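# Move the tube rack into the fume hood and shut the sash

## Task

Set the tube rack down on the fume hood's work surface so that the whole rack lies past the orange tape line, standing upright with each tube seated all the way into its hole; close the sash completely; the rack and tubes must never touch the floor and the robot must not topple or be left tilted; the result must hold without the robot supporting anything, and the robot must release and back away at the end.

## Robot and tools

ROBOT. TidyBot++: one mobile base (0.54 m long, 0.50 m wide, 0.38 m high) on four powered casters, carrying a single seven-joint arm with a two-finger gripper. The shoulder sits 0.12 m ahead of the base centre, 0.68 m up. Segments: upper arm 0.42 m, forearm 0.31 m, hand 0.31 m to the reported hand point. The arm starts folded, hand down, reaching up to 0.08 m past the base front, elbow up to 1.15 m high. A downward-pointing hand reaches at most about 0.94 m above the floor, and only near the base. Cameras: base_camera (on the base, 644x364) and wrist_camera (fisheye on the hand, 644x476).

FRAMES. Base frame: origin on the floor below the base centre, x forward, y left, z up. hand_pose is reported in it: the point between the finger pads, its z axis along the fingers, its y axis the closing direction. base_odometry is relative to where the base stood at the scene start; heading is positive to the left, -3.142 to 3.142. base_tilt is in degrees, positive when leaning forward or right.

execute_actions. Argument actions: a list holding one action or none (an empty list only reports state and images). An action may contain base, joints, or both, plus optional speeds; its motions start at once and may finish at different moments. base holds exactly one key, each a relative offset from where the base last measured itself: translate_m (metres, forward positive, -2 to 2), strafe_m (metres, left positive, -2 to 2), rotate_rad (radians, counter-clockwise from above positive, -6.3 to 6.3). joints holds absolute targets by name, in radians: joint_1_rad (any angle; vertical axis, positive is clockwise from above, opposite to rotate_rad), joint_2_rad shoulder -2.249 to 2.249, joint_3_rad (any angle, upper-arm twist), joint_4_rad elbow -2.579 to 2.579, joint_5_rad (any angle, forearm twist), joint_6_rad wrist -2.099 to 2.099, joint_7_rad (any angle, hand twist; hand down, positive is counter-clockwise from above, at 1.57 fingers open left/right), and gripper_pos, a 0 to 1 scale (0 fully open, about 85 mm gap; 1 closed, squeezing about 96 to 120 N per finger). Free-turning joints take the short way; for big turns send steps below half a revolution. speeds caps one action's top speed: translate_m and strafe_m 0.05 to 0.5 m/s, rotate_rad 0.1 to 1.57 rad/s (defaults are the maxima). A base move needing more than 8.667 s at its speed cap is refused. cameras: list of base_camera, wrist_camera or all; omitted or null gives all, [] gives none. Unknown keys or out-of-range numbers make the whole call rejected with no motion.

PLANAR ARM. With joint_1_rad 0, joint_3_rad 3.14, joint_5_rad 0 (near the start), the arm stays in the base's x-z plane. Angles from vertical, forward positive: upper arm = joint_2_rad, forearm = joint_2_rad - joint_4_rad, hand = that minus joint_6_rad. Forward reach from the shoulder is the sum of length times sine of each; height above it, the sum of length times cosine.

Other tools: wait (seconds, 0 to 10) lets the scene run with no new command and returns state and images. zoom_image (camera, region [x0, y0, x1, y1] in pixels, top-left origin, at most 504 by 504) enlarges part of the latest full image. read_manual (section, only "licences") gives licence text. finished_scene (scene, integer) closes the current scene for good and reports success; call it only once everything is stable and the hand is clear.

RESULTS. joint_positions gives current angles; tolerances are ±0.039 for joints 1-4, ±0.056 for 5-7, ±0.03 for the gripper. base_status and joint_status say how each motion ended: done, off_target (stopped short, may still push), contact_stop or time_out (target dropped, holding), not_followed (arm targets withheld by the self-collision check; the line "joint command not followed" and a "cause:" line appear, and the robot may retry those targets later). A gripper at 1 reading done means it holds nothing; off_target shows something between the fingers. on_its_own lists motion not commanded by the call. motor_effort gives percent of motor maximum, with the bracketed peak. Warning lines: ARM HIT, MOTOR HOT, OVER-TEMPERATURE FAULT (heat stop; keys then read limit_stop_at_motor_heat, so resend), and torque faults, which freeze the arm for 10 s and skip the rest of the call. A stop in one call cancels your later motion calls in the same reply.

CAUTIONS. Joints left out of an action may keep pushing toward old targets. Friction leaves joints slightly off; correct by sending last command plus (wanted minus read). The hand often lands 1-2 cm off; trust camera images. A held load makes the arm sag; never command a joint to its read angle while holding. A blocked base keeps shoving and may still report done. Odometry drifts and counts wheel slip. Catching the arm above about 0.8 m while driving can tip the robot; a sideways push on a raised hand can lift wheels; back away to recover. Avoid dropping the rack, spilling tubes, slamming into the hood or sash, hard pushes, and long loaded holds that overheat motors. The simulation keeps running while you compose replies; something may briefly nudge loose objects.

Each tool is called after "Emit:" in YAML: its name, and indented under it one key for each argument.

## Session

Emit:
execute_actions:
  actions: []

Scene clock: 0.00 s.
base_odometry: x=+0.000 y=+0.000 heading=+0.000 (m, m, rad; odometry frame)
base_tilt: forward=+1.0 right=+0.3 (deg)
base_status: not commanded
joint_positions: joint_1_rad=+0.029 joint_2_rad=-0.312 joint_3_rad=+3.099 joint_4_rad=-2.552 joint_5_rad=+0.030 joint_6_rad=-0.837 joint_7_rad=+1.571 gripper_pos=+0.000
joint_status: not commanded
motor_effort: joint_1_rad=+0 joint_2_rad=-1 joint_3_rad=+0 joint_4_rad=+17 joint_5_rad=+0 joint_6_rad=+2 joint_7_rad=-1 (%)
hand_pose: x=+0.2562 y=-0.0055 z=+0.5766 quat_wxyz=(+0.018, +0.999, +0.016, +0.032) (m; base frame)
pictures: base_camera, wrist_camera
Images, in order (width x height): base_camera 644x364, wrist_camera 644x476.

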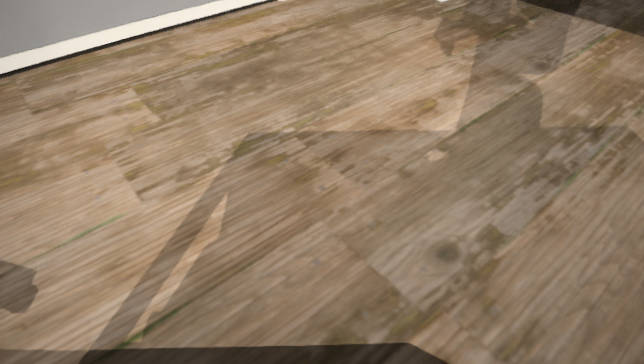

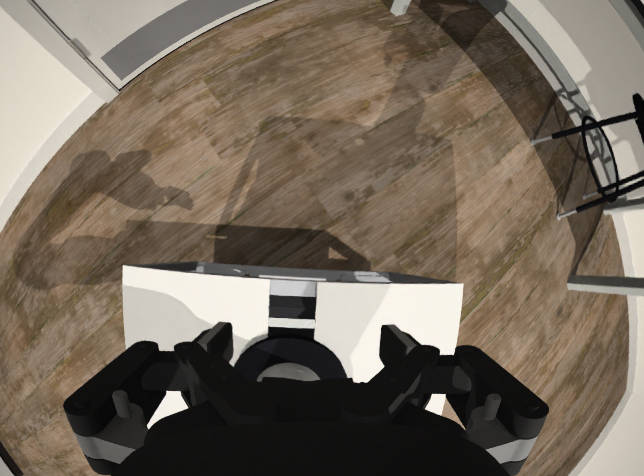

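Emit:
execute_actions:
  actions:
    - {"joints":{"joint_6_rad":0.5,"joint_1_rad":0.9,"joint_2_rad":-0.5}}
  cameras: ["wrist_camera"]

Emit:
execute_actions:
  actions:
    - {"joints":{"joint_1_rad":2.8}}
  cameras: ["wrist_camera"]

Emit:
execute_actions:
  actions:
    - {"joints":{"joint_1_rad":4.6}}
  cameras: ["wrist_camera"]

Scene clock: 3.20 s.
base_odometry: x=+0.000 y=+0.000 heading=+0.000 (m, m, rad; odometry frame)
base_tilt: forward=+1.0 right=+0.2 (deg)
base_status: not commanded
joint_positions: joint_1_rad=+0.876 joint_2_rad=-0.477 joint_3_rad=+3.099 joint_4_rad=-2.552 joint_5_rad=+0.030 joint_6_rad=+0.465 joint_7_rad=+1.571 gripper_pos=+0.000
joint_status: all done
motor_effort: joint_1_rad=+0(0) joint_2_rad=-3(3) joint_3_rad=+0(0) joint_4_rad=+22(23) joint_5_rad=-1(0) joint_6_rad=+9(10) joint_7_rad=+0(1) (%)
hand_pose: x=+0.3891 y=-0.2854 z=+0.8910 quat_wxyz=(+0.292, +0.667, -0.274, +0.628) (m; base frame)
pictures: wrist_camera
Images, in order (width x height): wrist_camera 644x476.

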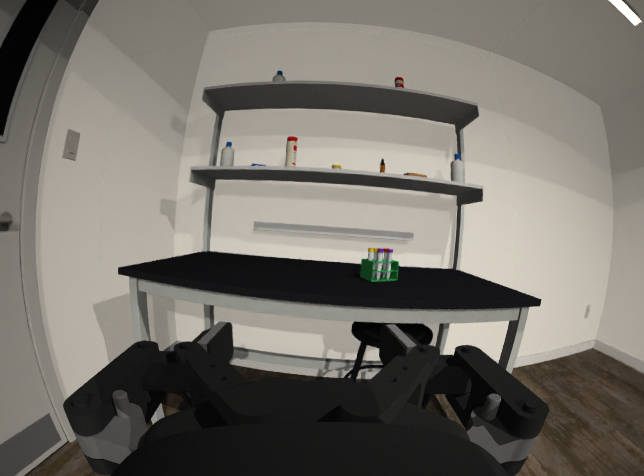

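Scene clock: 6.23 s.
base_odometry: x=+0.000 y=+0.000 heading=+0.000 (m, m, rad; odometry frame)
base_tilt: forward=+1.0 right=+0.2 (deg)
base_status: not commanded
joint_positions: joint_1_rad=+2.776 joint_2_rad=-0.477 joint_3_rad=+3.099 joint_4_rad=-2.552 joint_5_rad=+0.030 joint_6_rad=+0.465 joint_7_rad=+1.571 gripper_pos=+0.000
joint_status: all done
motor_effort: joint_1_rad=-1(0) joint_2_rad=-3(3) joint_3_rad=+0(1) joint_4_rad=+23(23) joint_5_rad=-1(1) joint_6_rad=+10(10) joint_7_rad=-1(1) (%)
hand_pose: x=-0.2384 y=-0.1633 z=+0.8910 quat_wxyz=(+0.681, +0.166, -0.702, +0.128) (m; base frame)
pictures: wrist_camera
Images, in order (width x height): wrist_camera 644x476.

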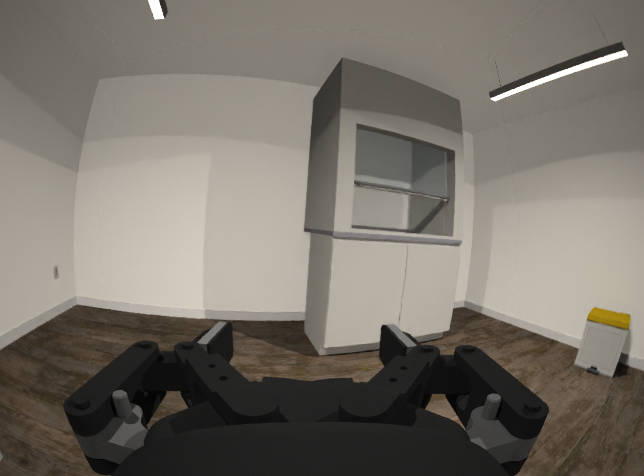

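Scene clock: 9.20 s.
base_odometry: x=+0.000 y=+0.000 heading=+0.000 (m, m, rad; odometry frame)
base_tilt: forward=+1.0 right=+0.2 (deg)
base_status: not commanded
joint_positions: joint_1_rad=+4.576 joint_2_rad=-0.477 joint_3_rad=+3.099 joint_4_rad=-2.552 joint_5_rad=+0.030 joint_6_rad=+0.465 joint_7_rad=+1.571 gripper_pos=+0.000
joint_status: all done
motor_effort: joint_1_rad=+1(1) joint_2_rad=-2(3) joint_3_rad=+0(0) joint_4_rad=+23(23) joint_5_rad=-1(2) joint_6_rad=+9(9) joint_7_rad=-1(1) (%)
hand_pose: x=+0.0411 y=+0.3852 z=+0.8910 quat_wxyz=(+0.523, -0.447, -0.566, -0.454) (m; base frame)
pictures: wrist_camera
Images, in order (width x height): wrist_camera 644x476.

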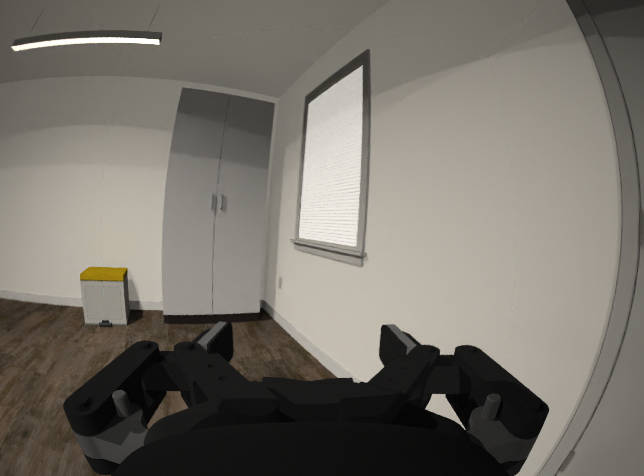

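Emit:
execute_actions:
  actions:
    - {"base":{"rotate_rad":-1.0},"joints":{"joint_1_rad":6.28,"joint_2_rad":-0.2,"joint_4_rad":-2.3,"joint_6_rad":0.45}}

Scene clock: 12.73 s.
base_odometry: x=+0.000 y=+0.000 heading=-0.999 (m, m, rad; odometry frame)
base_tilt: forward=+1.0 right=+0.2 (deg)
base_status: done
joint_positions: joint_1_rad=+6.257 joint_2_rad=-0.224 joint_3_rad=+3.099 joint_4_rad=-2.319 joint_5_rad=+0.030 joint_6_rad=+0.465 joint_7_rad=+1.571 gripper_pos=+0.000
joint_status: all done
motor_effort: joint_1_rad=+0(0) joint_2_rad=-11(12) joint_3_rad=+0(1) joint_4_rad=+22(23) joint_5_rad=+0(2) joint_6_rad=+9(8) joint_7_rad=-1(1) (%)
hand_pose: x=+0.6062 y=+0.0412 z=+0.9164 quat_wxyz=(+0.016, -0.726, -0.043, -0.686) (m; base frame)
pictures: base_camera, wrist_camera
Images, in order (width x height): base_camera 644x364, wrist_camera 644x476.

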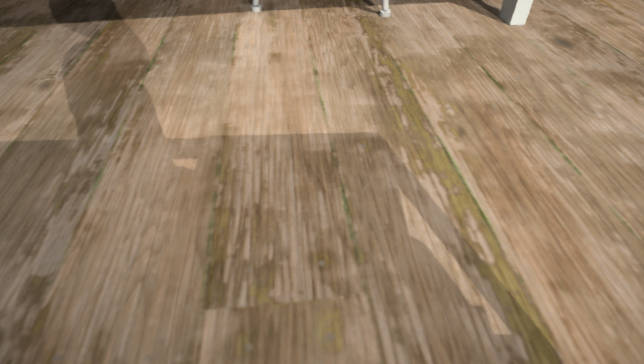

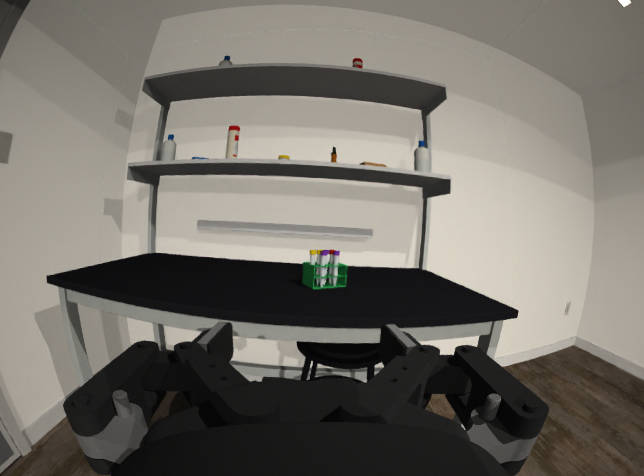

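Emit:
execute_actions:
  actions:
    - {"base":{"translate_m":0.45},"joints":{"joint_2_rad":0.0,"joint_4_rad":-2.37,"joint_6_rad":0.8}}
  cameras: ["wrist_camera"]

Emit:
zoom_image:
  camera: "wrist_camera"
  region: [230,180,430,340]

Scene clock: 15.97 s.
base_odometry: x=+0.243 y=-0.379 heading=-0.999 (m, m, rad; odometry frame)
base_tilt: forward=+1.0 right=+0.2 (deg)
base_status: done
joint_positions: joint_1_rad=+6.257 joint_2_rad=-0.013 joint_3_rad=+3.099 joint_4_rad=-2.358 joint_5_rad=+0.030 joint_6_rad=+0.763 joint_7_rad=+1.571 gripper_pos=+0.000
joint_status: all done
motor_effort: joint_1_rad=+0(1) joint_2_rad=-16(19) joint_3_rad=-1(1) joint_4_rad=+20(23) joint_5_rad=-1(1) joint_6_rad=+10(9) joint_7_rad=-1(1) (%)
hand_pose: x=+0.6471 y=+0.0446 z=+0.8793 quat_wxyz=(+0.024, -0.710, -0.040, -0.703) (m; base frame)
pictures: wrist_camera
Images, in order (width x height): wrist_camera 644x476.

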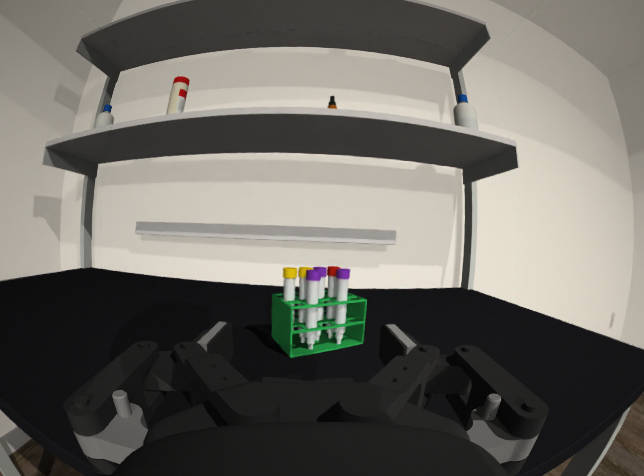

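Region (230, 180, 430, 340) of wrist_camera's 644x476 image, scaled by 2.520; it fills the top 403 rows of this view, and the rest is white.

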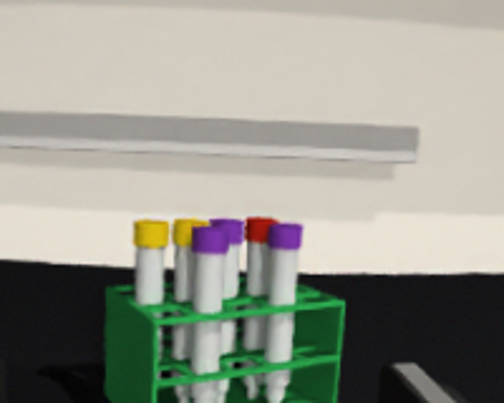

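Emit:
execute_actions:
  actions:
    - {"base":{"strafe_m":-0.24},"joints":{"joint_1_rad":-0.38,"joint_2_rad":0.0,"joint_4_rad":-2.52,"joint_6_rad":0.95,"joint_7_rad":0.0,"gripper_pos":0.5}}
  cameras: []

Emit:
execute_actions:
  actions:
    - {"base":{"translate_m":0.2},"speeds":{"translate_m":0.2}}

Scene clock: 19.83 s.
base_odometry: x=+0.041 y=-0.509 heading=-0.999 (m, m, rad; odometry frame)
base_tilt: forward=+1.0 right=+0.2 (deg)
base_status: done
joint_positions: joint_1_rad=+5.925 joint_2_rad=-0.013 joint_3_rad=+3.099 joint_4_rad=-2.503 joint_5_rad=+0.030 joint_6_rad=+0.910 joint_7_rad=+0.021 gripper_pos=+0.500
joint_status: all done
motor_effort: joint_1_rad=+0(0) joint_2_rad=-14(18) joint_3_rad=-1(1) joint_4_rad=+18(19) joint_5_rad=+0(2) joint_6_rad=+9(10) joint_7_rad=-1(1) (%)
hand_pose: x=+0.5719 y=+0.2015 z=+0.8497 quat_wxyz=(+0.584, -0.604, +0.373, -0.393) (m; base frame)
pictures: none
No camera images: the call's "cameras" was empty. Leave "cameras" out to get every camera's image.

Scene clock: 21.57 s.
base_odometry: x=+0.149 y=-0.678 heading=-0.999 (m, m, rad; odometry frame)
base_tilt: forward=+1.0 right=+0.2 (deg)
base_status: done
joint_positions: joint_1_rad=+5.925 joint_2_rad=-0.013 joint_3_rad=+3.099 joint_4_rad=-2.506 joint_5_rad=+0.030 joint_6_rad=+0.913 joint_7_rad=+0.021 gripper_pos=+0.500
joint_status: not commanded
motor_effort: joint_1_rad=+1(1) joint_2_rad=-15(17) joint_3_rad=-1(0) joint_4_rad=+18(19) joint_5_rad=-1(1) joint_6_rad=+10(10) joint_7_rad=+0(0) (%)
hand_pose: x=+0.5715 y=+0.2015 z=+0.8488 quat_wxyz=(+0.583, -0.605, +0.373, -0.393) (m; base frame)
pictures: base_camera, wrist_camera
Images, in order (width x height): base_camera 644x364, wrist_camera 644x476.

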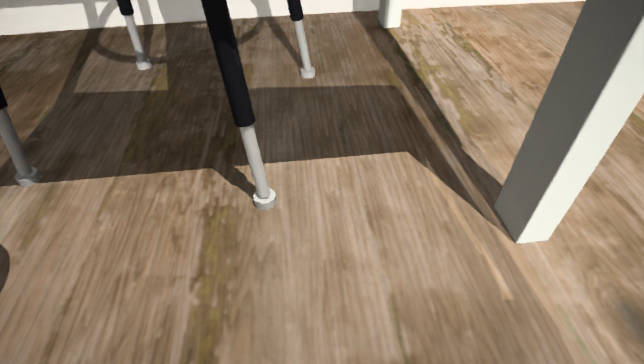

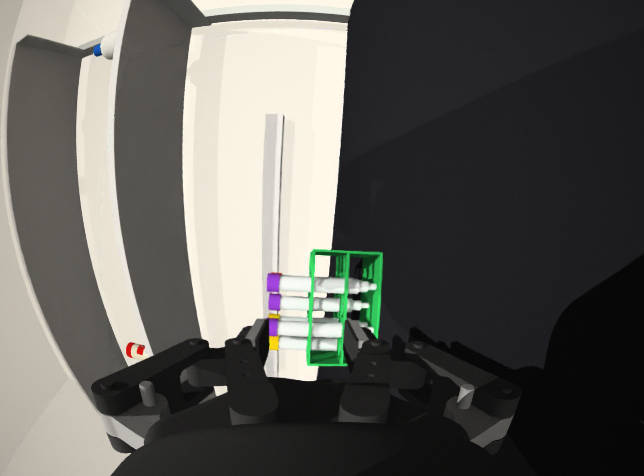

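Emit:
execute_actions:
  actions:
    - {"base":{"strafe_m":0.057},"speeds":{"strafe_m":0.1}}
  cameras: []

Emit:
execute_actions:
  actions:
    - {"base":{"translate_m":0.086},"speeds":{"translate_m":0.1}}
  cameras: ["wrist_camera"]

Scene clock: 23.63 s.
base_odometry: x=+0.198 y=-0.647 heading=-0.999 (m, m, rad; odometry frame)
base_tilt: forward=+1.0 right=+0.2 (deg)
base_status: done
joint_positions: joint_1_rad=+5.924 joint_2_rad=-0.013 joint_3_rad=+3.099 joint_4_rad=-2.506 joint_5_rad=+0.030 joint_6_rad=+0.913 joint_7_rad=+0.021 gripper_pos=+0.500
joint_status: not commanded
motor_effort: joint_1_rad=-1(0) joint_2_rad=-15(15) joint_3_rad=-1(2) joint_4_rad=+18(18) joint_5_rad=-1(1) joint_6_rad=+10(9) joint_7_rad=-1(1) (%)
hand_pose: x=+0.5711 y=+0.2021 z=+0.8487 quat_wxyz=(+0.584, -0.605, +0.373, -0.393) (m; base frame)
pictures: none
No camera images: the call's "cameras" was empty. Leave "cameras" out to get every camera's image.

Scene clock: 25.03 s.
base_odometry: x=+0.245 y=-0.719 heading=-0.999 (m, m, rad; odometry frame)
base_tilt: forward=+1.0 right=+0.2 (deg)
base_status: done
joint_positions: joint_1_rad=+5.923 joint_2_rad=-0.012 joint_3_rad=+3.099 joint_4_rad=-2.507 joint_5_rad=+0.030 joint_6_rad=+0.914 joint_7_rad=+0.021 gripper_pos=+0.500
joint_status: not commanded
motor_effort: joint_1_rad=+0(1) joint_2_rad=-14(16) joint_3_rad=-1(1) joint_4_rad=+18(19) joint_5_rad=-1(2) joint_6_rad=+10(10) joint_7_rad=-1(0) (%)
hand_pose: x=+0.5709 y=+0.2020 z=+0.8482 quat_wxyz=(+0.584, -0.605, +0.373, -0.392) (m; base frame)
pictures: wrist_camera
Images, in order (width x height): wrist_camera 644x476.

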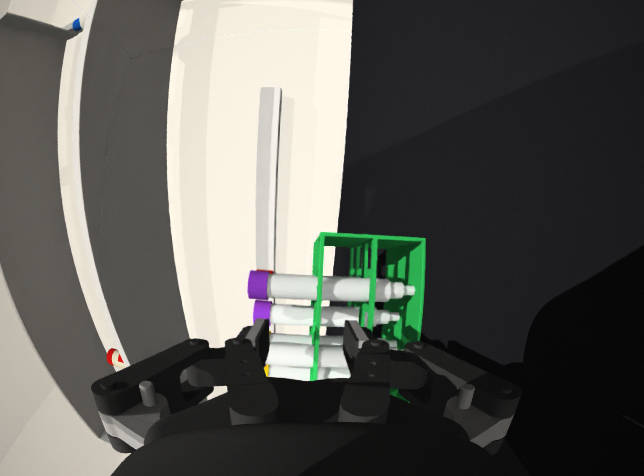

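Emit:
execute_actions:
  actions:
    - {"base":{"strafe_m":0.023},"speeds":{"strafe_m":0.05}}
  cameras: []

Emit:
execute_actions:
  actions:
    - {"base":{"translate_m":0.05},"speeds":{"translate_m":0.05}}
  cameras: ["wrist_camera"]

Emit:
execute_actions:
  actions:
    - {"joints":{"gripper_pos":1.0}}
  cameras: []

Emit:
execute_actions:
  actions:
    - {"joints":{"joint_2_rad":-0.1,"joint_4_rad":-2.37,"joint_6_rad":0.68}}
  cameras: ["wrist_camera"]

Scene clock: 27.10 s.
base_odometry: x=+0.264 y=-0.707 heading=-1.000 (m, m, rad; odometry frame)
base_tilt: forward=+1.0 right=+0.2 (deg)
base_status: done
joint_positions: joint_1_rad=+5.923 joint_2_rad=-0.012 joint_3_rad=+3.099 joint_4_rad=-2.508 joint_5_rad=+0.030 joint_6_rad=+0.914 joint_7_rad=+0.021 gripper_pos=+0.500
joint_status: not commanded
motor_effort: joint_1_rad=+0(2) joint_2_rad=-15(15) joint_3_rad=-1(2) joint_4_rad=+18(18) joint_5_rad=-1(0) joint_6_rad=+9(9) joint_7_rad=-1(1) (%)
hand_pose: x=+0.5708 y=+0.2021 z=+0.8482 quat_wxyz=(+0.584, -0.605, +0.373, -0.392) (m; base frame)
pictures: none
No camera images: the call's "cameras" was empty. Leave "cameras" out to get every camera's image.

Scene clock: 28.57 s.
base_odometry: x=+0.291 y=-0.749 heading=-0.999 (m, m, rad; odometry frame)
base_tilt: forward=+1.0 right=+0.2 (deg)
base_status: done
joint_positions: joint_1_rad=+5.923 joint_2_rad=-0.012 joint_3_rad=+3.099 joint_4_rad=-2.508 joint_5_rad=+0.030 joint_6_rad=+0.915 joint_7_rad=+0.021 gripper_pos=+0.500
joint_status: not commanded
motor_effort: joint_1_rad=+0(1) joint_2_rad=-15(17) joint_3_rad=-1(0) joint_4_rad=+18(19) joint_5_rad=-1(1) joint_6_rad=+9(11) joint_7_rad=-1(1) (%)
hand_pose: x=+0.5707 y=+0.2022 z=+0.8480 quat_wxyz=(+0.584, -0.605, +0.373, -0.392) (m; base frame)
pictures: wrist_camera
Images, in order (width x height): wrist_camera 644x476.

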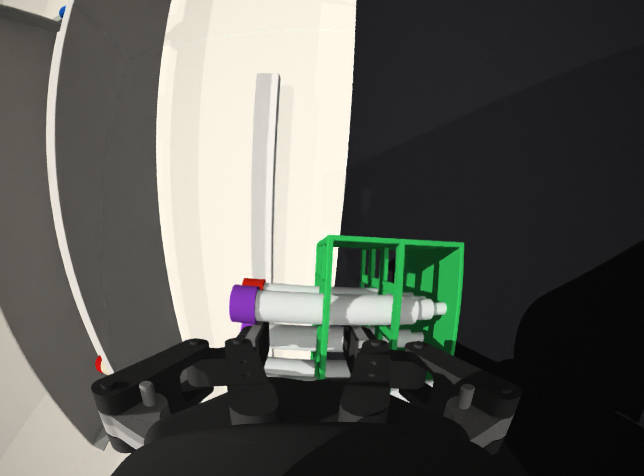

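Scene clock: 29.40 s.
base_odometry: x=+0.291 y=-0.749 heading=-0.999 (m, m, rad; odometry frame)
base_tilt: forward=+1.0 right=+0.2 (deg)
base_status: not commanded
joint_positions: joint_1_rad=+5.923 joint_2_rad=-0.012 joint_3_rad=+3.099 joint_4_rad=-2.510 joint_5_rad=+0.030 joint_6_rad=+0.915 joint_7_rad=+0.021 gripper_pos=+0.981
joint_status: all done
motor_effort: joint_1_rad=+0(0) joint_2_rad=-15(16) joint_3_rad=+0(0) joint_4_rad=+19(19) joint_5_rad=+0(1) joint_6_rad=+10(11) joint_7_rad=-1(1) (%)
hand_pose: x=+0.5703 y=+0.2020 z=+0.8472 quat_wxyz=(+0.583, -0.606, +0.373, -0.392) (m; base frame)
pictures: none
No camera images: the call's "cameras" was empty. Leave "cameras" out to get every camera's image.

Scene clock: 30.47 s.
base_odometry: x=+0.291 y=-0.749 heading=-0.999 (m, m, rad; odometry frame)
base_tilt: forward=+1.0 right=+0.2 (deg)
base_status: not commanded
joint_positions: joint_1_rad=+5.923 joint_2_rad=-0.076 joint_3_rad=+3.099 joint_4_rad=-2.388 joint_5_rad=+0.030 joint_6_rad=+0.711 joint_7_rad=+0.021 gripper_pos=+0.981
joint_status: all done
motor_effort: joint_1_rad=+0(0) joint_2_rad=-17(17) joint_3_rad=-1(1) joint_4_rad=+22(22) joint_5_rad=-1(1) joint_6_rad=+11(11) joint_7_rad=-1(1) (%)
hand_pose: x=+0.5856 y=+0.2076 z=+0.8798 quat_wxyz=(+0.576, -0.611, +0.376, -0.392) (m; base frame)
pictures: wrist_camera
Images, in order (width x height): wrist_camera 644x476.

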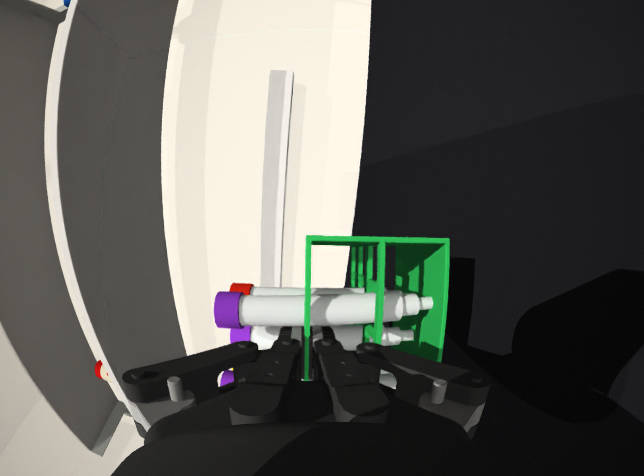

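Emit:
execute_actions:
  actions:
    - {"base":{"translate_m":-0.6},"speeds":{"translate_m":0.25}}
  cameras: []

Emit:
execute_actions:
  actions:
    - {"base":{"rotate_rad":-1.5},"speeds":{"rotate_rad":0.5},"joints":{"joint_1_rad":0,"joint_4_rad":-1.55,"joint_6_rad":-0.15}}

Scene clock: 34.63 s.
base_odometry: x=-0.033 y=-0.244 heading=-1.000 (m, m, rad; odometry frame)
base_tilt: forward=+1.0 right=+0.3 (deg)
base_status: done
joint_positions: joint_1_rad=+5.922 joint_2_rad=-0.080 joint_3_rad=+3.099 joint_4_rad=-2.387 joint_5_rad=+0.030 joint_6_rad=+0.710 joint_7_rad=+0.021 gripper_pos=+0.981
joint_status: not commanded
motor_effort: joint_1_rad=+0(1) joint_2_rad=-17(20) joint_3_rad=-1(2) joint_4_rad=+22(23) joint_5_rad=-1(1) joint_6_rad=+11(11) joint_7_rad=+0(1) (%)
hand_pose: x=+0.5848 y=+0.2077 z=+0.8816 quat_wxyz=(+0.577, -0.611, +0.375, -0.392) (m; base frame)
pictures: none
No camera images: the call's "cameras" was empty. Leave "cameras" out to get every camera's image.

Scene clock: 38.27 s.
base_odometry: x=-0.033 y=-0.244 heading=-2.498 (m, m, rad; odometry frame)
base_tilt: forward=+1.0 right=+0.2 (deg)
base_status: done
joint_positions: joint_1_rad=+6.269 joint_2_rad=-0.080 joint_3_rad=+3.099 joint_4_rad=-1.572 joint_5_rad=+0.030 joint_6_rad=-0.118 joint_7_rad=+0.021 gripper_pos=+0.981
joint_status: all done
motor_effort: joint_1_rad=+1(3) joint_2_rad=-21(21) joint_3_rad=+0(2) joint_4_rad=+27(27) joint_5_rad=+0(2) joint_6_rad=+10(11) joint_7_rad=-1(1) (%)
hand_pose: x=+0.7084 y=+0.0349 z=+1.1135 quat_wxyz=(+0.490, -0.536, +0.482, -0.491) (m; base frame)
pictures: base_camera, wrist_camera
Images, in order (width x height): base_camera 644x364, wrist_camera 644x476.

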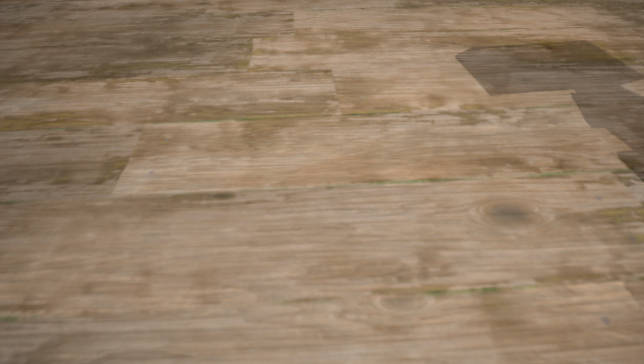

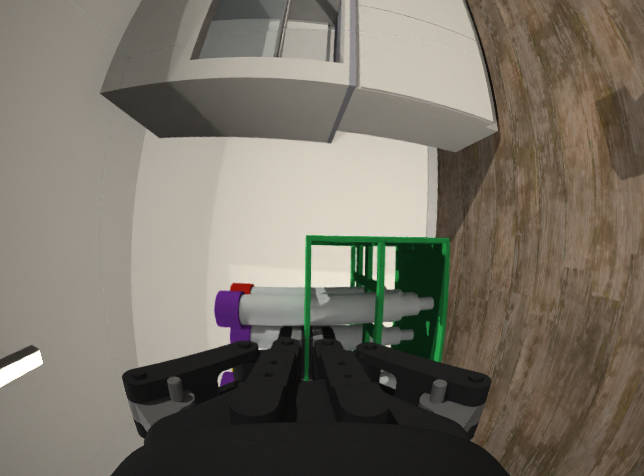

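Emit:
execute_actions:
  actions:
    - {"base":{"rotate_rad":0.07},"speeds":{"rotate_rad":0.3}}
  cameras: []

Emit:
execute_actions:
  actions:
    - {"base":{"strafe_m":-1.4},"speeds":{"strafe_m":0.3}}

Scene clock: 39.67 s.
base_odometry: x=-0.033 y=-0.244 heading=-2.430 (m, m, rad; odometry frame)
base_tilt: forward=+1.0 right=+0.2 (deg)
base_status: done
joint_positions: joint_1_rad=+6.272 joint_2_rad=-0.080 joint_3_rad=+3.093 joint_4_rad=-1.572 joint_5_rad=+0.030 joint_6_rad=-0.118 joint_7_rad=+0.021 gripper_pos=+0.981
joint_status: not commanded
motor_effort: joint_1_rad=+1(3) joint_2_rad=-20(21) joint_3_rad=-1(2) joint_4_rad=+27(27) joint_5_rad=-1(0) joint_6_rad=+11(11) joint_7_rad=-1(1) (%)
hand_pose: x=+0.7082 y=+0.0371 z=+1.1134 quat_wxyz=(+0.490, -0.537, +0.481, -0.490) (m; base frame)
pictures: none
No camera images: the call's "cameras" was empty. Leave "cameras" out to get every camera's image.

Scene clock: 45.30 s.
base_odometry: x=-0.946 y=+0.818 heading=-2.431 (m, m, rad; odometry frame)
base_tilt: forward=+1.0 right=+0.3 (deg)
base_status: done
joint_positions: joint_1_rad=+6.272 joint_2_rad=-0.080 joint_3_rad=+3.094 joint_4_rad=-1.572 joint_5_rad=+0.030 joint_6_rad=-0.118 joint_7_rad=+0.021 gripper_pos=+0.981
joint_status: not commanded
motor_effort: joint_1_rad=+0(3) joint_2_rad=-20(21) joint_3_rad=-1(2) joint_4_rad=+26(27) joint_5_rad=+0(1) joint_6_rad=+10(10) joint_7_rad=-1(1) (%)
hand_pose: x=+0.7082 y=+0.0366 z=+1.1134 quat_wxyz=(+0.490, -0.537, +0.481, -0.490) (m; base frame)
pictures: base_camera, wrist_camera
Images, in order (width x height): base_camera 644x364, wrist_camera 644x476.

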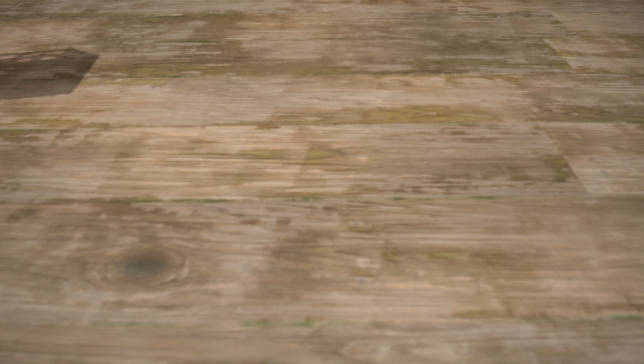

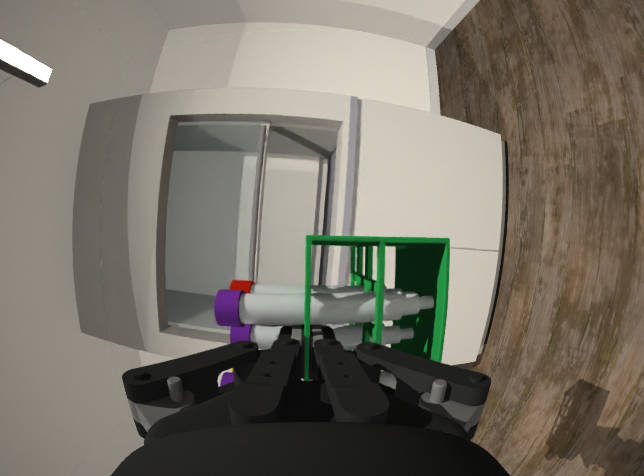

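Emit:
execute_actions:
  actions:
    - {"base":{"translate_m":0.6},"speeds":{"translate_m":0.3}}

Scene clock: 48.87 s.
base_odometry: x=-1.401 y=+0.427 heading=-2.432 (m, m, rad; odometry frame)
base_tilt: forward=+1.0 right=+0.2 (deg)
base_status: done
joint_positions: joint_1_rad=+6.272 joint_2_rad=-0.084 joint_3_rad=+3.094 joint_4_rad=-1.571 joint_5_rad=+0.030 joint_6_rad=-0.122 joint_7_rad=+0.021 gripper_pos=+0.981
joint_status: not commanded
motor_effort: joint_1_rad=+1(1) joint_2_rad=-21(24) joint_3_rad=-1(1) joint_4_rad=+27(28) joint_5_rad=-1(1) joint_6_rad=+11(11) joint_7_rad=+0(1) (%)
hand_pose: x=+0.7063 y=+0.0366 z=+1.1154 quat_wxyz=(+0.490, -0.537, +0.481, -0.490) (m; base frame)
pictures: base_camera, wrist_camera
Images, in order (width x height): base_camera 644x364, wrist_camera 644x476.

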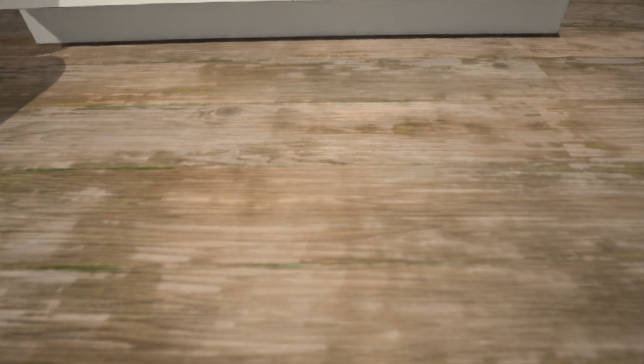

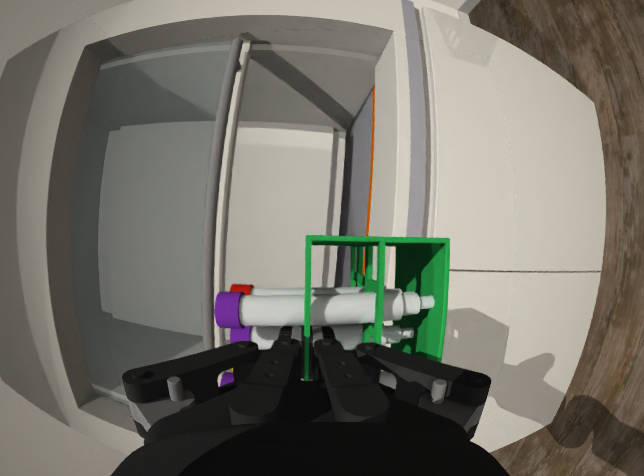

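Emit:
execute_actions:
  actions:
    - {"base":{"translate_m":0.58},"speeds":{"translate_m":0.2}}

Emit:
execute_actions:
  actions:
    - {"joints":{"joint_4_rad":-1.84,"joint_6_rad":0.16}}
  cameras: ["wrist_camera"]

Scene clock: 53.33 s.
base_odometry: x=-1.841 y=+0.049 heading=-2.432 (m, m, rad; odometry frame)
base_tilt: forward=+1.0 right=+0.2 (deg)
base_status: done
joint_positions: joint_1_rad=+6.272 joint_2_rad=-0.087 joint_3_rad=+3.094 joint_4_rad=-1.571 joint_5_rad=+0.030 joint_6_rad=-0.122 joint_7_rad=+0.021 gripper_pos=+0.981
joint_status: not commanded
motor_effort: joint_1_rad=+0(1) joint_2_rad=-21(24) joint_3_rad=-1(1) joint_4_rad=+27(28) joint_5_rad=-1(1) joint_6_rad=+11(10) joint_7_rad=-1(1) (%)
hand_pose: x=+0.7049 y=+0.0366 z=+1.1173 quat_wxyz=(+0.491, -0.536, +0.480, -0.491) (m; base frame)
pictures: base_camera, wrist_camera
Images, in order (width x height): base_camera 644x364, wrist_camera 644x476.

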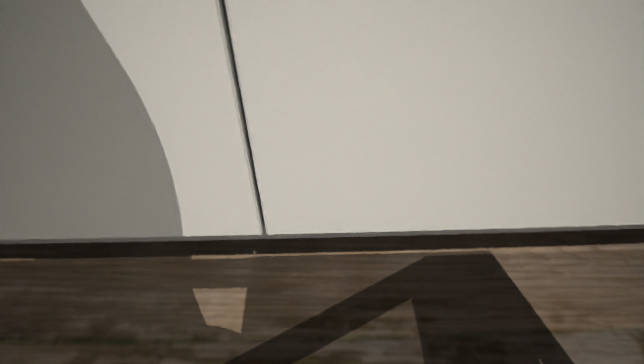

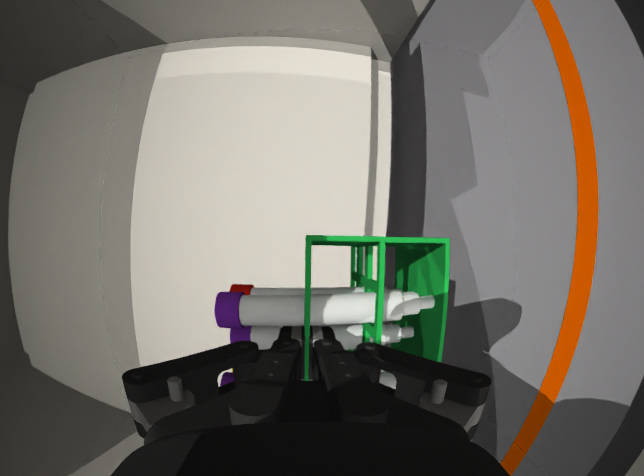

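Scene clock: 54.73 s.
base_odometry: x=-1.841 y=+0.049 heading=-2.432 (m, m, rad; odometry frame)
base_tilt: forward=+1.0 right=+0.2 (deg)
base_status: not commanded
joint_positions: joint_1_rad=+6.272 joint_2_rad=-0.087 joint_3_rad=+3.094 joint_4_rad=-1.835 joint_5_rad=+0.030 joint_6_rad=+0.113 joint_7_rad=+0.021 gripper_pos=+0.981
joint_status: all done
motor_effort: joint_1_rad=+1(1) joint_2_rad=-20(21) joint_3_rad=-1(0) joint_4_rad=+26(27) joint_5_rad=-1(1) joint_6_rad=+11(11) joint_7_rad=+0(0) (%)
hand_pose: x=+0.7007 y=+0.0381 z=+1.0255 quat_wxyz=(+0.485, -0.545, +0.485, -0.482) (m; base frame)
pictures: wrist_camera
Images, in order (width x height): wrist_camera 644x476.

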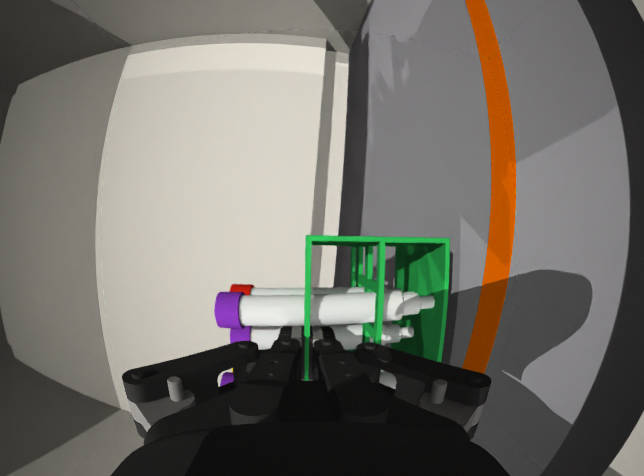

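Emit:
execute_actions:
  actions:
    - {"base":{"translate_m":0.1},"speeds":{"translate_m":0.05}}
  cameras: []

Emit:
execute_actions:
  actions:
    - {"joints":{"joint_4_rad":-1.95,"joint_6_rad":0.29}}

Scene clock: 58.07 s.
base_odometry: x=-1.918 y=-0.016 heading=-2.432 (m, m, rad; odometry frame)
base_tilt: forward=+1.0 right=+0.2 (deg)
base_status: done
joint_positions: joint_1_rad=+6.272 joint_2_rad=-0.088 joint_3_rad=+3.094 joint_4_rad=-1.835 joint_5_rad=+0.030 joint_6_rad=+0.115 joint_7_rad=+0.021 gripper_pos=+0.981
joint_status: not commanded
motor_effort: joint_1_rad=+0(2) joint_2_rad=-20(24) joint_3_rad=-1(2) joint_4_rad=+26(27) joint_5_rad=-1(1) joint_6_rad=+11(10) joint_7_rad=-1(0) (%)
hand_pose: x=+0.7005 y=+0.0382 z=+1.0261 quat_wxyz=(+0.486, -0.545, +0.484, -0.482) (m; base frame)
pictures: none
No camera images: the call's "cameras" was empty. Leave "cameras" out to get every camera's image.

Scene clock: 59.00 s.
base_odometry: x=-1.918 y=-0.016 heading=-2.432 (m, m, rad; odometry frame)
base_tilt: forward=+1.0 right=+0.3 (deg)
base_status: not commanded
joint_positions: joint_1_rad=+6.272 joint_2_rad=-0.088 joint_3_rad=+3.094 joint_4_rad=-1.929 joint_5_rad=+0.030 joint_6_rad=+0.257 joint_7_rad=+0.021 gripper_pos=+0.981
joint_status: all done
motor_effort: joint_1_rad=+0(1) joint_2_rad=-18(20) joint_3_rad=-1(1) joint_4_rad=+24(27) joint_5_rad=-1(1) joint_6_rad=+9(11) joint_7_rad=+0(0) (%)
hand_pose: x=+0.6944 y=+0.0391 z=+1.0124 quat_wxyz=(+0.500, -0.533, +0.472, -0.493) (m; base frame)
pictures: base_camera, wrist_camera
Images, in order (width x height): base_camera 644x364, wrist_camera 644x476.

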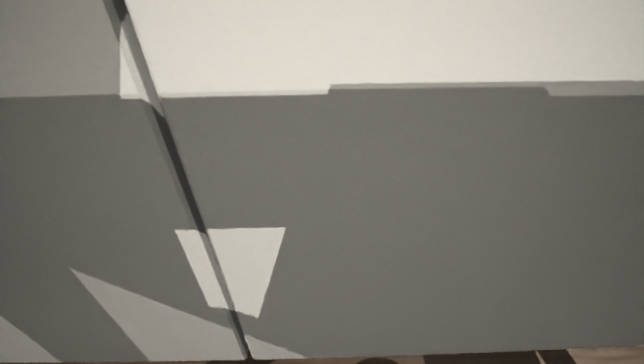

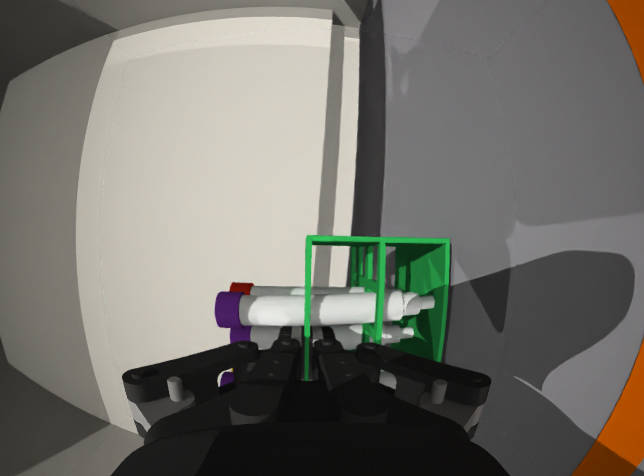

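Emit:
execute_actions:
  actions:
    - {"joints":{"gripper_pos":0.65}}
  cameras: []

Emit:
execute_actions:
  actions:
    - {"base":{"translate_m":-0.07},"speeds":{"translate_m":0.05}}
  cameras: ["wrist_camera"]

Emit:
execute_actions:
  actions:
    - {"joints":{"joint_4_rad":-1.78,"joint_6_rad":0.1,"gripper_pos":1.0}}
  cameras: []

Emit:
execute_actions:
  actions:
    - {"base":{"translate_m":-0.5},"speeds":{"translate_m":0.2}}
  cameras: []

Emit:
execute_actions:
  actions:
    - {"joints":{"joint_2_rad":0.08,"joint_4_rad":-0.6,"joint_6_rad":-0.92,"gripper_pos":0.0}}

Scene clock: 61.27 s.
base_odometry: x=-1.918 y=-0.016 heading=-2.432 (m, m, rad; odometry frame)
base_tilt: forward=+1.0 right=+0.2 (deg)
base_status: not commanded
joint_positions: joint_1_rad=+6.272 joint_2_rad=-0.088 joint_3_rad=+3.094 joint_4_rad=-1.934 joint_5_rad=+0.030 joint_6_rad=+0.257 joint_7_rad=+0.021 gripper_pos=+0.650
joint_status: all done
motor_effort: joint_1_rad=+1(1) joint_2_rad=-19(18) joint_3_rad=+0(0) joint_4_rad=+24(25) joint_5_rad=+0(0) joint_6_rad=+9(9) joint_7_rad=-1(1) (%)
hand_pose: x=+0.6939 y=+0.0390 z=+1.0094 quat_wxyz=(+0.498, -0.534, +0.473, -0.492) (m; base frame)
pictures: none
No camera images: the call's "cameras" was empty. Leave "cameras" out to get every camera's image.

Scene clock: 63.13 s.
base_odometry: x=-1.864 y=+0.029 heading=-2.432 (m, m, rad; odometry frame)
base_tilt: forward=+1.0 right=+0.3 (deg)
base_status: done
joint_positions: joint_1_rad=+6.272 joint_2_rad=-0.089 joint_3_rad=+3.094 joint_4_rad=-1.935 joint_5_rad=+0.030 joint_6_rad=+0.257 joint_7_rad=+0.021 gripper_pos=+0.650
joint_status: not commanded
motor_effort: joint_1_rad=+0(2) joint_2_rad=-18(23) joint_3_rad=+0(2) joint_4_rad=+25(25) joint_5_rad=-1(0) joint_6_rad=+10(9) joint_7_rad=-1(1) (%)
hand_pose: x=+0.6935 y=+0.0390 z=+1.0098 quat_wxyz=(+0.498, -0.534, +0.473, -0.492) (m; base frame)
pictures: wrist_camera
Images, in order (width x height): wrist_camera 644x476.

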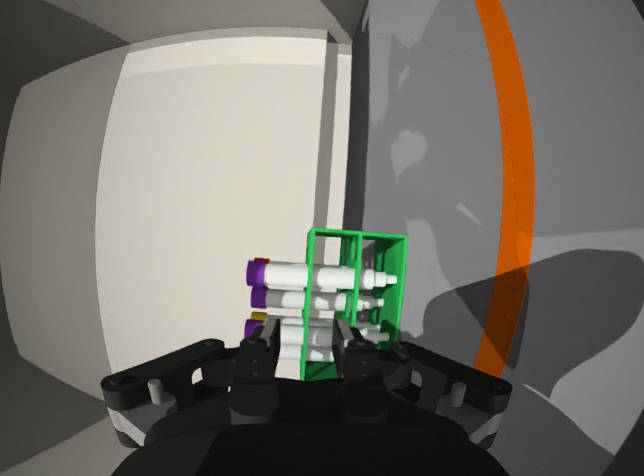

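Scene clock: 64.27 s.
base_odometry: x=-1.864 y=+0.029 heading=-2.432 (m, m, rad; odometry frame)
base_tilt: forward=+1.0 right=+0.3 (deg)
base_status: not commanded
joint_positions: joint_1_rad=+6.272 joint_2_rad=-0.089 joint_3_rad=+3.094 joint_4_rad=-1.791 joint_5_rad=+0.030 joint_6_rad=+0.139 joint_7_rad=+0.021 gripper_pos=+0.999
joint_status: all done
motor_effort: joint_1_rad=+0(0) joint_2_rad=-18(19) joint_3_rad=+0(0) joint_4_rad=+25(26) joint_5_rad=-1(0) joint_6_rad=+9(10) joint_7_rad=+0(1) (%)
hand_pose: x=+0.7027 y=+0.0387 z=+1.0624 quat_wxyz=(+0.504, -0.526, +0.468, -0.500) (m; base frame)
pictures: none
No camera images: the call's "cameras" was empty. Leave "cameras" out to get every camera's image.

Scene clock: 67.53 s.
base_odometry: x=-1.485 y=+0.355 heading=-2.432 (m, m, rad; odometry frame)
base_tilt: forward=+1.0 right=+0.3 (deg)
base_status: done
joint_positions: joint_1_rad=+6.272 joint_2_rad=-0.092 joint_3_rad=+3.094 joint_4_rad=-1.790 joint_5_rad=+0.030 joint_6_rad=+0.136 joint_7_rad=+0.021 gripper_pos=+0.999
joint_status: not commanded
motor_effort: joint_1_rad=+0(2) joint_2_rad=-17(23) joint_3_rad=-1(1) joint_4_rad=+24(26) joint_5_rad=+0(0) joint_6_rad=+9(10) joint_7_rad=+0(1) (%)
hand_pose: x=+0.7016 y=+0.0387 z=+1.0637 quat_wxyz=(+0.504, -0.526, +0.467, -0.500) (m; base frame)
pictures: none
No camera images: the call's "cameras" was empty. Leave "cameras" out to get every camera's image.

Scene clock: 70.00 s.
base_odometry: x=-1.485 y=+0.355 heading=-2.432 (m, m, rad; odometry frame)
base_tilt: forward=+1.0 right=+0.3 (deg)
base_status: not commanded
joint_positions: joint_1_rad=+6.272 joint_2_rad=+0.053 joint_3_rad=+3.094 joint_4_rad=-0.615 joint_5_rad=+0.030 joint_6_rad=-0.881 joint_7_rad=+0.021 gripper_pos=+0.000
joint_status: all done
motor_effort: joint_1_rad=+0(0) joint_2_rad=-18(20) joint_3_rad=-1(1) joint_4_rad=+18(27) joint_5_rad=-1(0) joint_6_rad=+9(10) joint_7_rad=-1(1) (%)
hand_pose: x=+0.6462 y=+0.0235 z=+1.3557 quat_wxyz=(+0.505, -0.512, +0.476, -0.506) (m; base frame)
pictures: base_camera, wrist_camera
Images, in order (width x height): base_camera 644x364, wrist_camera 644x476.

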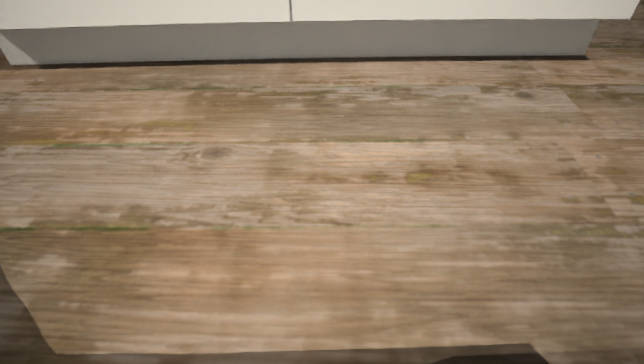

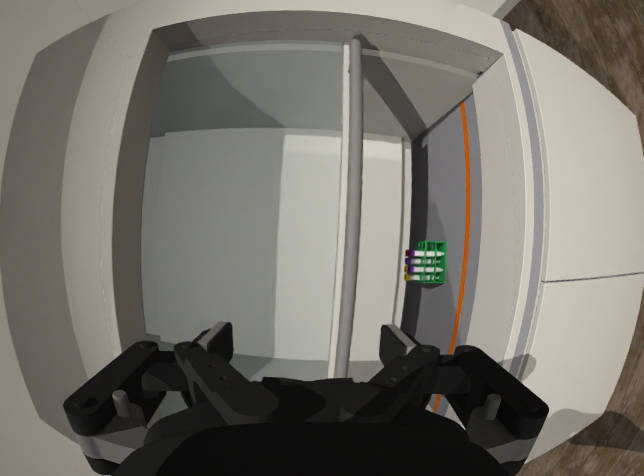

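Emit:
execute_actions:
  actions:
    - {"base":{"translate_m":0.2},"speeds":{"translate_m":0.1},"joints":{"joint_4_rad":-0.76,"joint_6_rad":-0.76}}

Scene clock: 73.33 s.
base_odometry: x=-1.637 y=+0.225 heading=-2.432 (m, m, rad; odometry frame)
base_tilt: forward=+1.0 right=+0.2 (deg)
base_status: done
joint_positions: joint_1_rad=+6.272 joint_2_rad=+0.073 joint_3_rad=+3.094 joint_4_rad=-0.750 joint_5_rad=+0.030 joint_6_rad=-0.798 joint_7_rad=+0.021 gripper_pos=+0.000
joint_status: all done
motor_effort: joint_1_rad=+0(1) joint_2_rad=-20(23) joint_3_rad=-1(2) joint_4_rad=+20(22) joint_5_rad=-1(0) joint_6_rad=+9(11) joint_7_rad=+0(1) (%)
hand_pose: x=+0.6899 y=+0.0261 z=+1.2998 quat_wxyz=(+0.487, -0.532, +0.492, -0.488) (m; base frame)
pictures: base_camera, wrist_camera
Images, in order (width x height): base_camera 644x364, wrist_camera 644x476.

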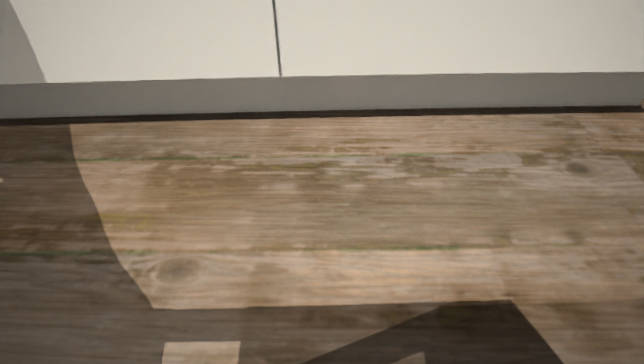

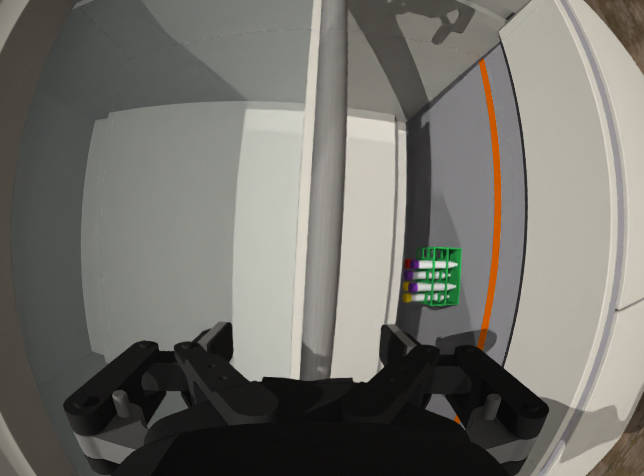

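Emit:
execute_actions:
  actions:
    - {"base":{"translate_m":0.07},"speeds":{"translate_m":0.05}}
  cameras: []

Emit:
execute_actions:
  actions:
    - {"joints":{"gripper_pos":1.0}}
  cameras: ["wrist_camera"]

Scene clock: 75.80 s.
base_odometry: x=-1.691 y=+0.179 heading=-2.432 (m, m, rad; odometry frame)
base_tilt: forward=+1.0 right=+0.2 (deg)
base_status: done
joint_positions: joint_1_rad=+6.272 joint_2_rad=+0.075 joint_3_rad=+3.094 joint_4_rad=-0.750 joint_5_rad=+0.030 joint_6_rad=-0.798 joint_7_rad=+0.021 gripper_pos=+0.000
joint_status: not commanded
motor_effort: joint_1_rad=+0(1) joint_2_rad=-19(25) joint_3_rad=-1(2) joint_4_rad=+20(21) joint_5_rad=+0(0) joint_6_rad=+9(10) joint_7_rad=-1(1) (%)
hand_pose: x=+0.6908 y=+0.0262 z=+1.2991 quat_wxyz=(+0.487, -0.532, +0.493, -0.488) (m; base frame)
pictures: none
No camera images: the call's "cameras" was empty. Leave "cameras" out to get every camera's image.

Scene clock: 76.90 s.
base_odometry: x=-1.690 y=+0.180 heading=-2.432 (m, m, rad; odometry frame)
base_tilt: forward=+1.0 right=+0.2 (deg)
base_status: not commanded
joint_positions: joint_1_rad=+6.272 joint_2_rad=+0.076 joint_3_rad=+3.094 joint_4_rad=-0.773 joint_5_rad=+0.030 joint_6_rad=-0.800 joint_7_rad=+0.021 gripper_pos=+0.750
joint_status: gripper_pos off_target (ended at +0.750, target +1.000)
motor_effort: joint_1_rad=-1(1) joint_2_rad=-19(25) joint_3_rad=-1(2) joint_4_rad=+22(30) joint_5_rad=+1(0) joint_6_rad=+12(20) joint_7_rad=+1(1) (%)
hand_pose: x=+0.6962 y=+0.0265 z=+1.2847 quat_wxyz=(+0.479, -0.539, +0.499, -0.481) (m; base frame)
pictures: wrist_camera
Images, in order (width x height): wrist_camera 644x476.

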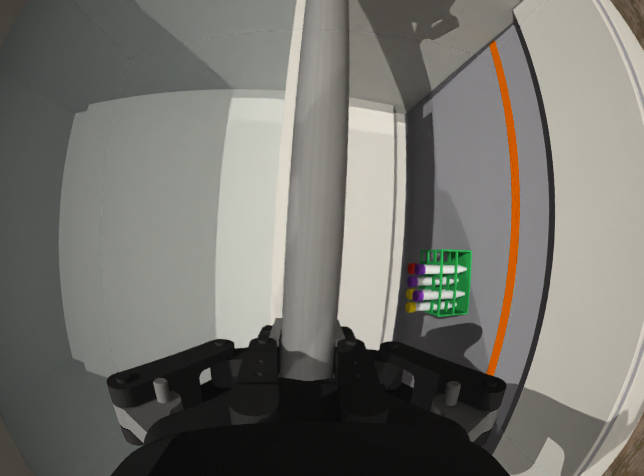

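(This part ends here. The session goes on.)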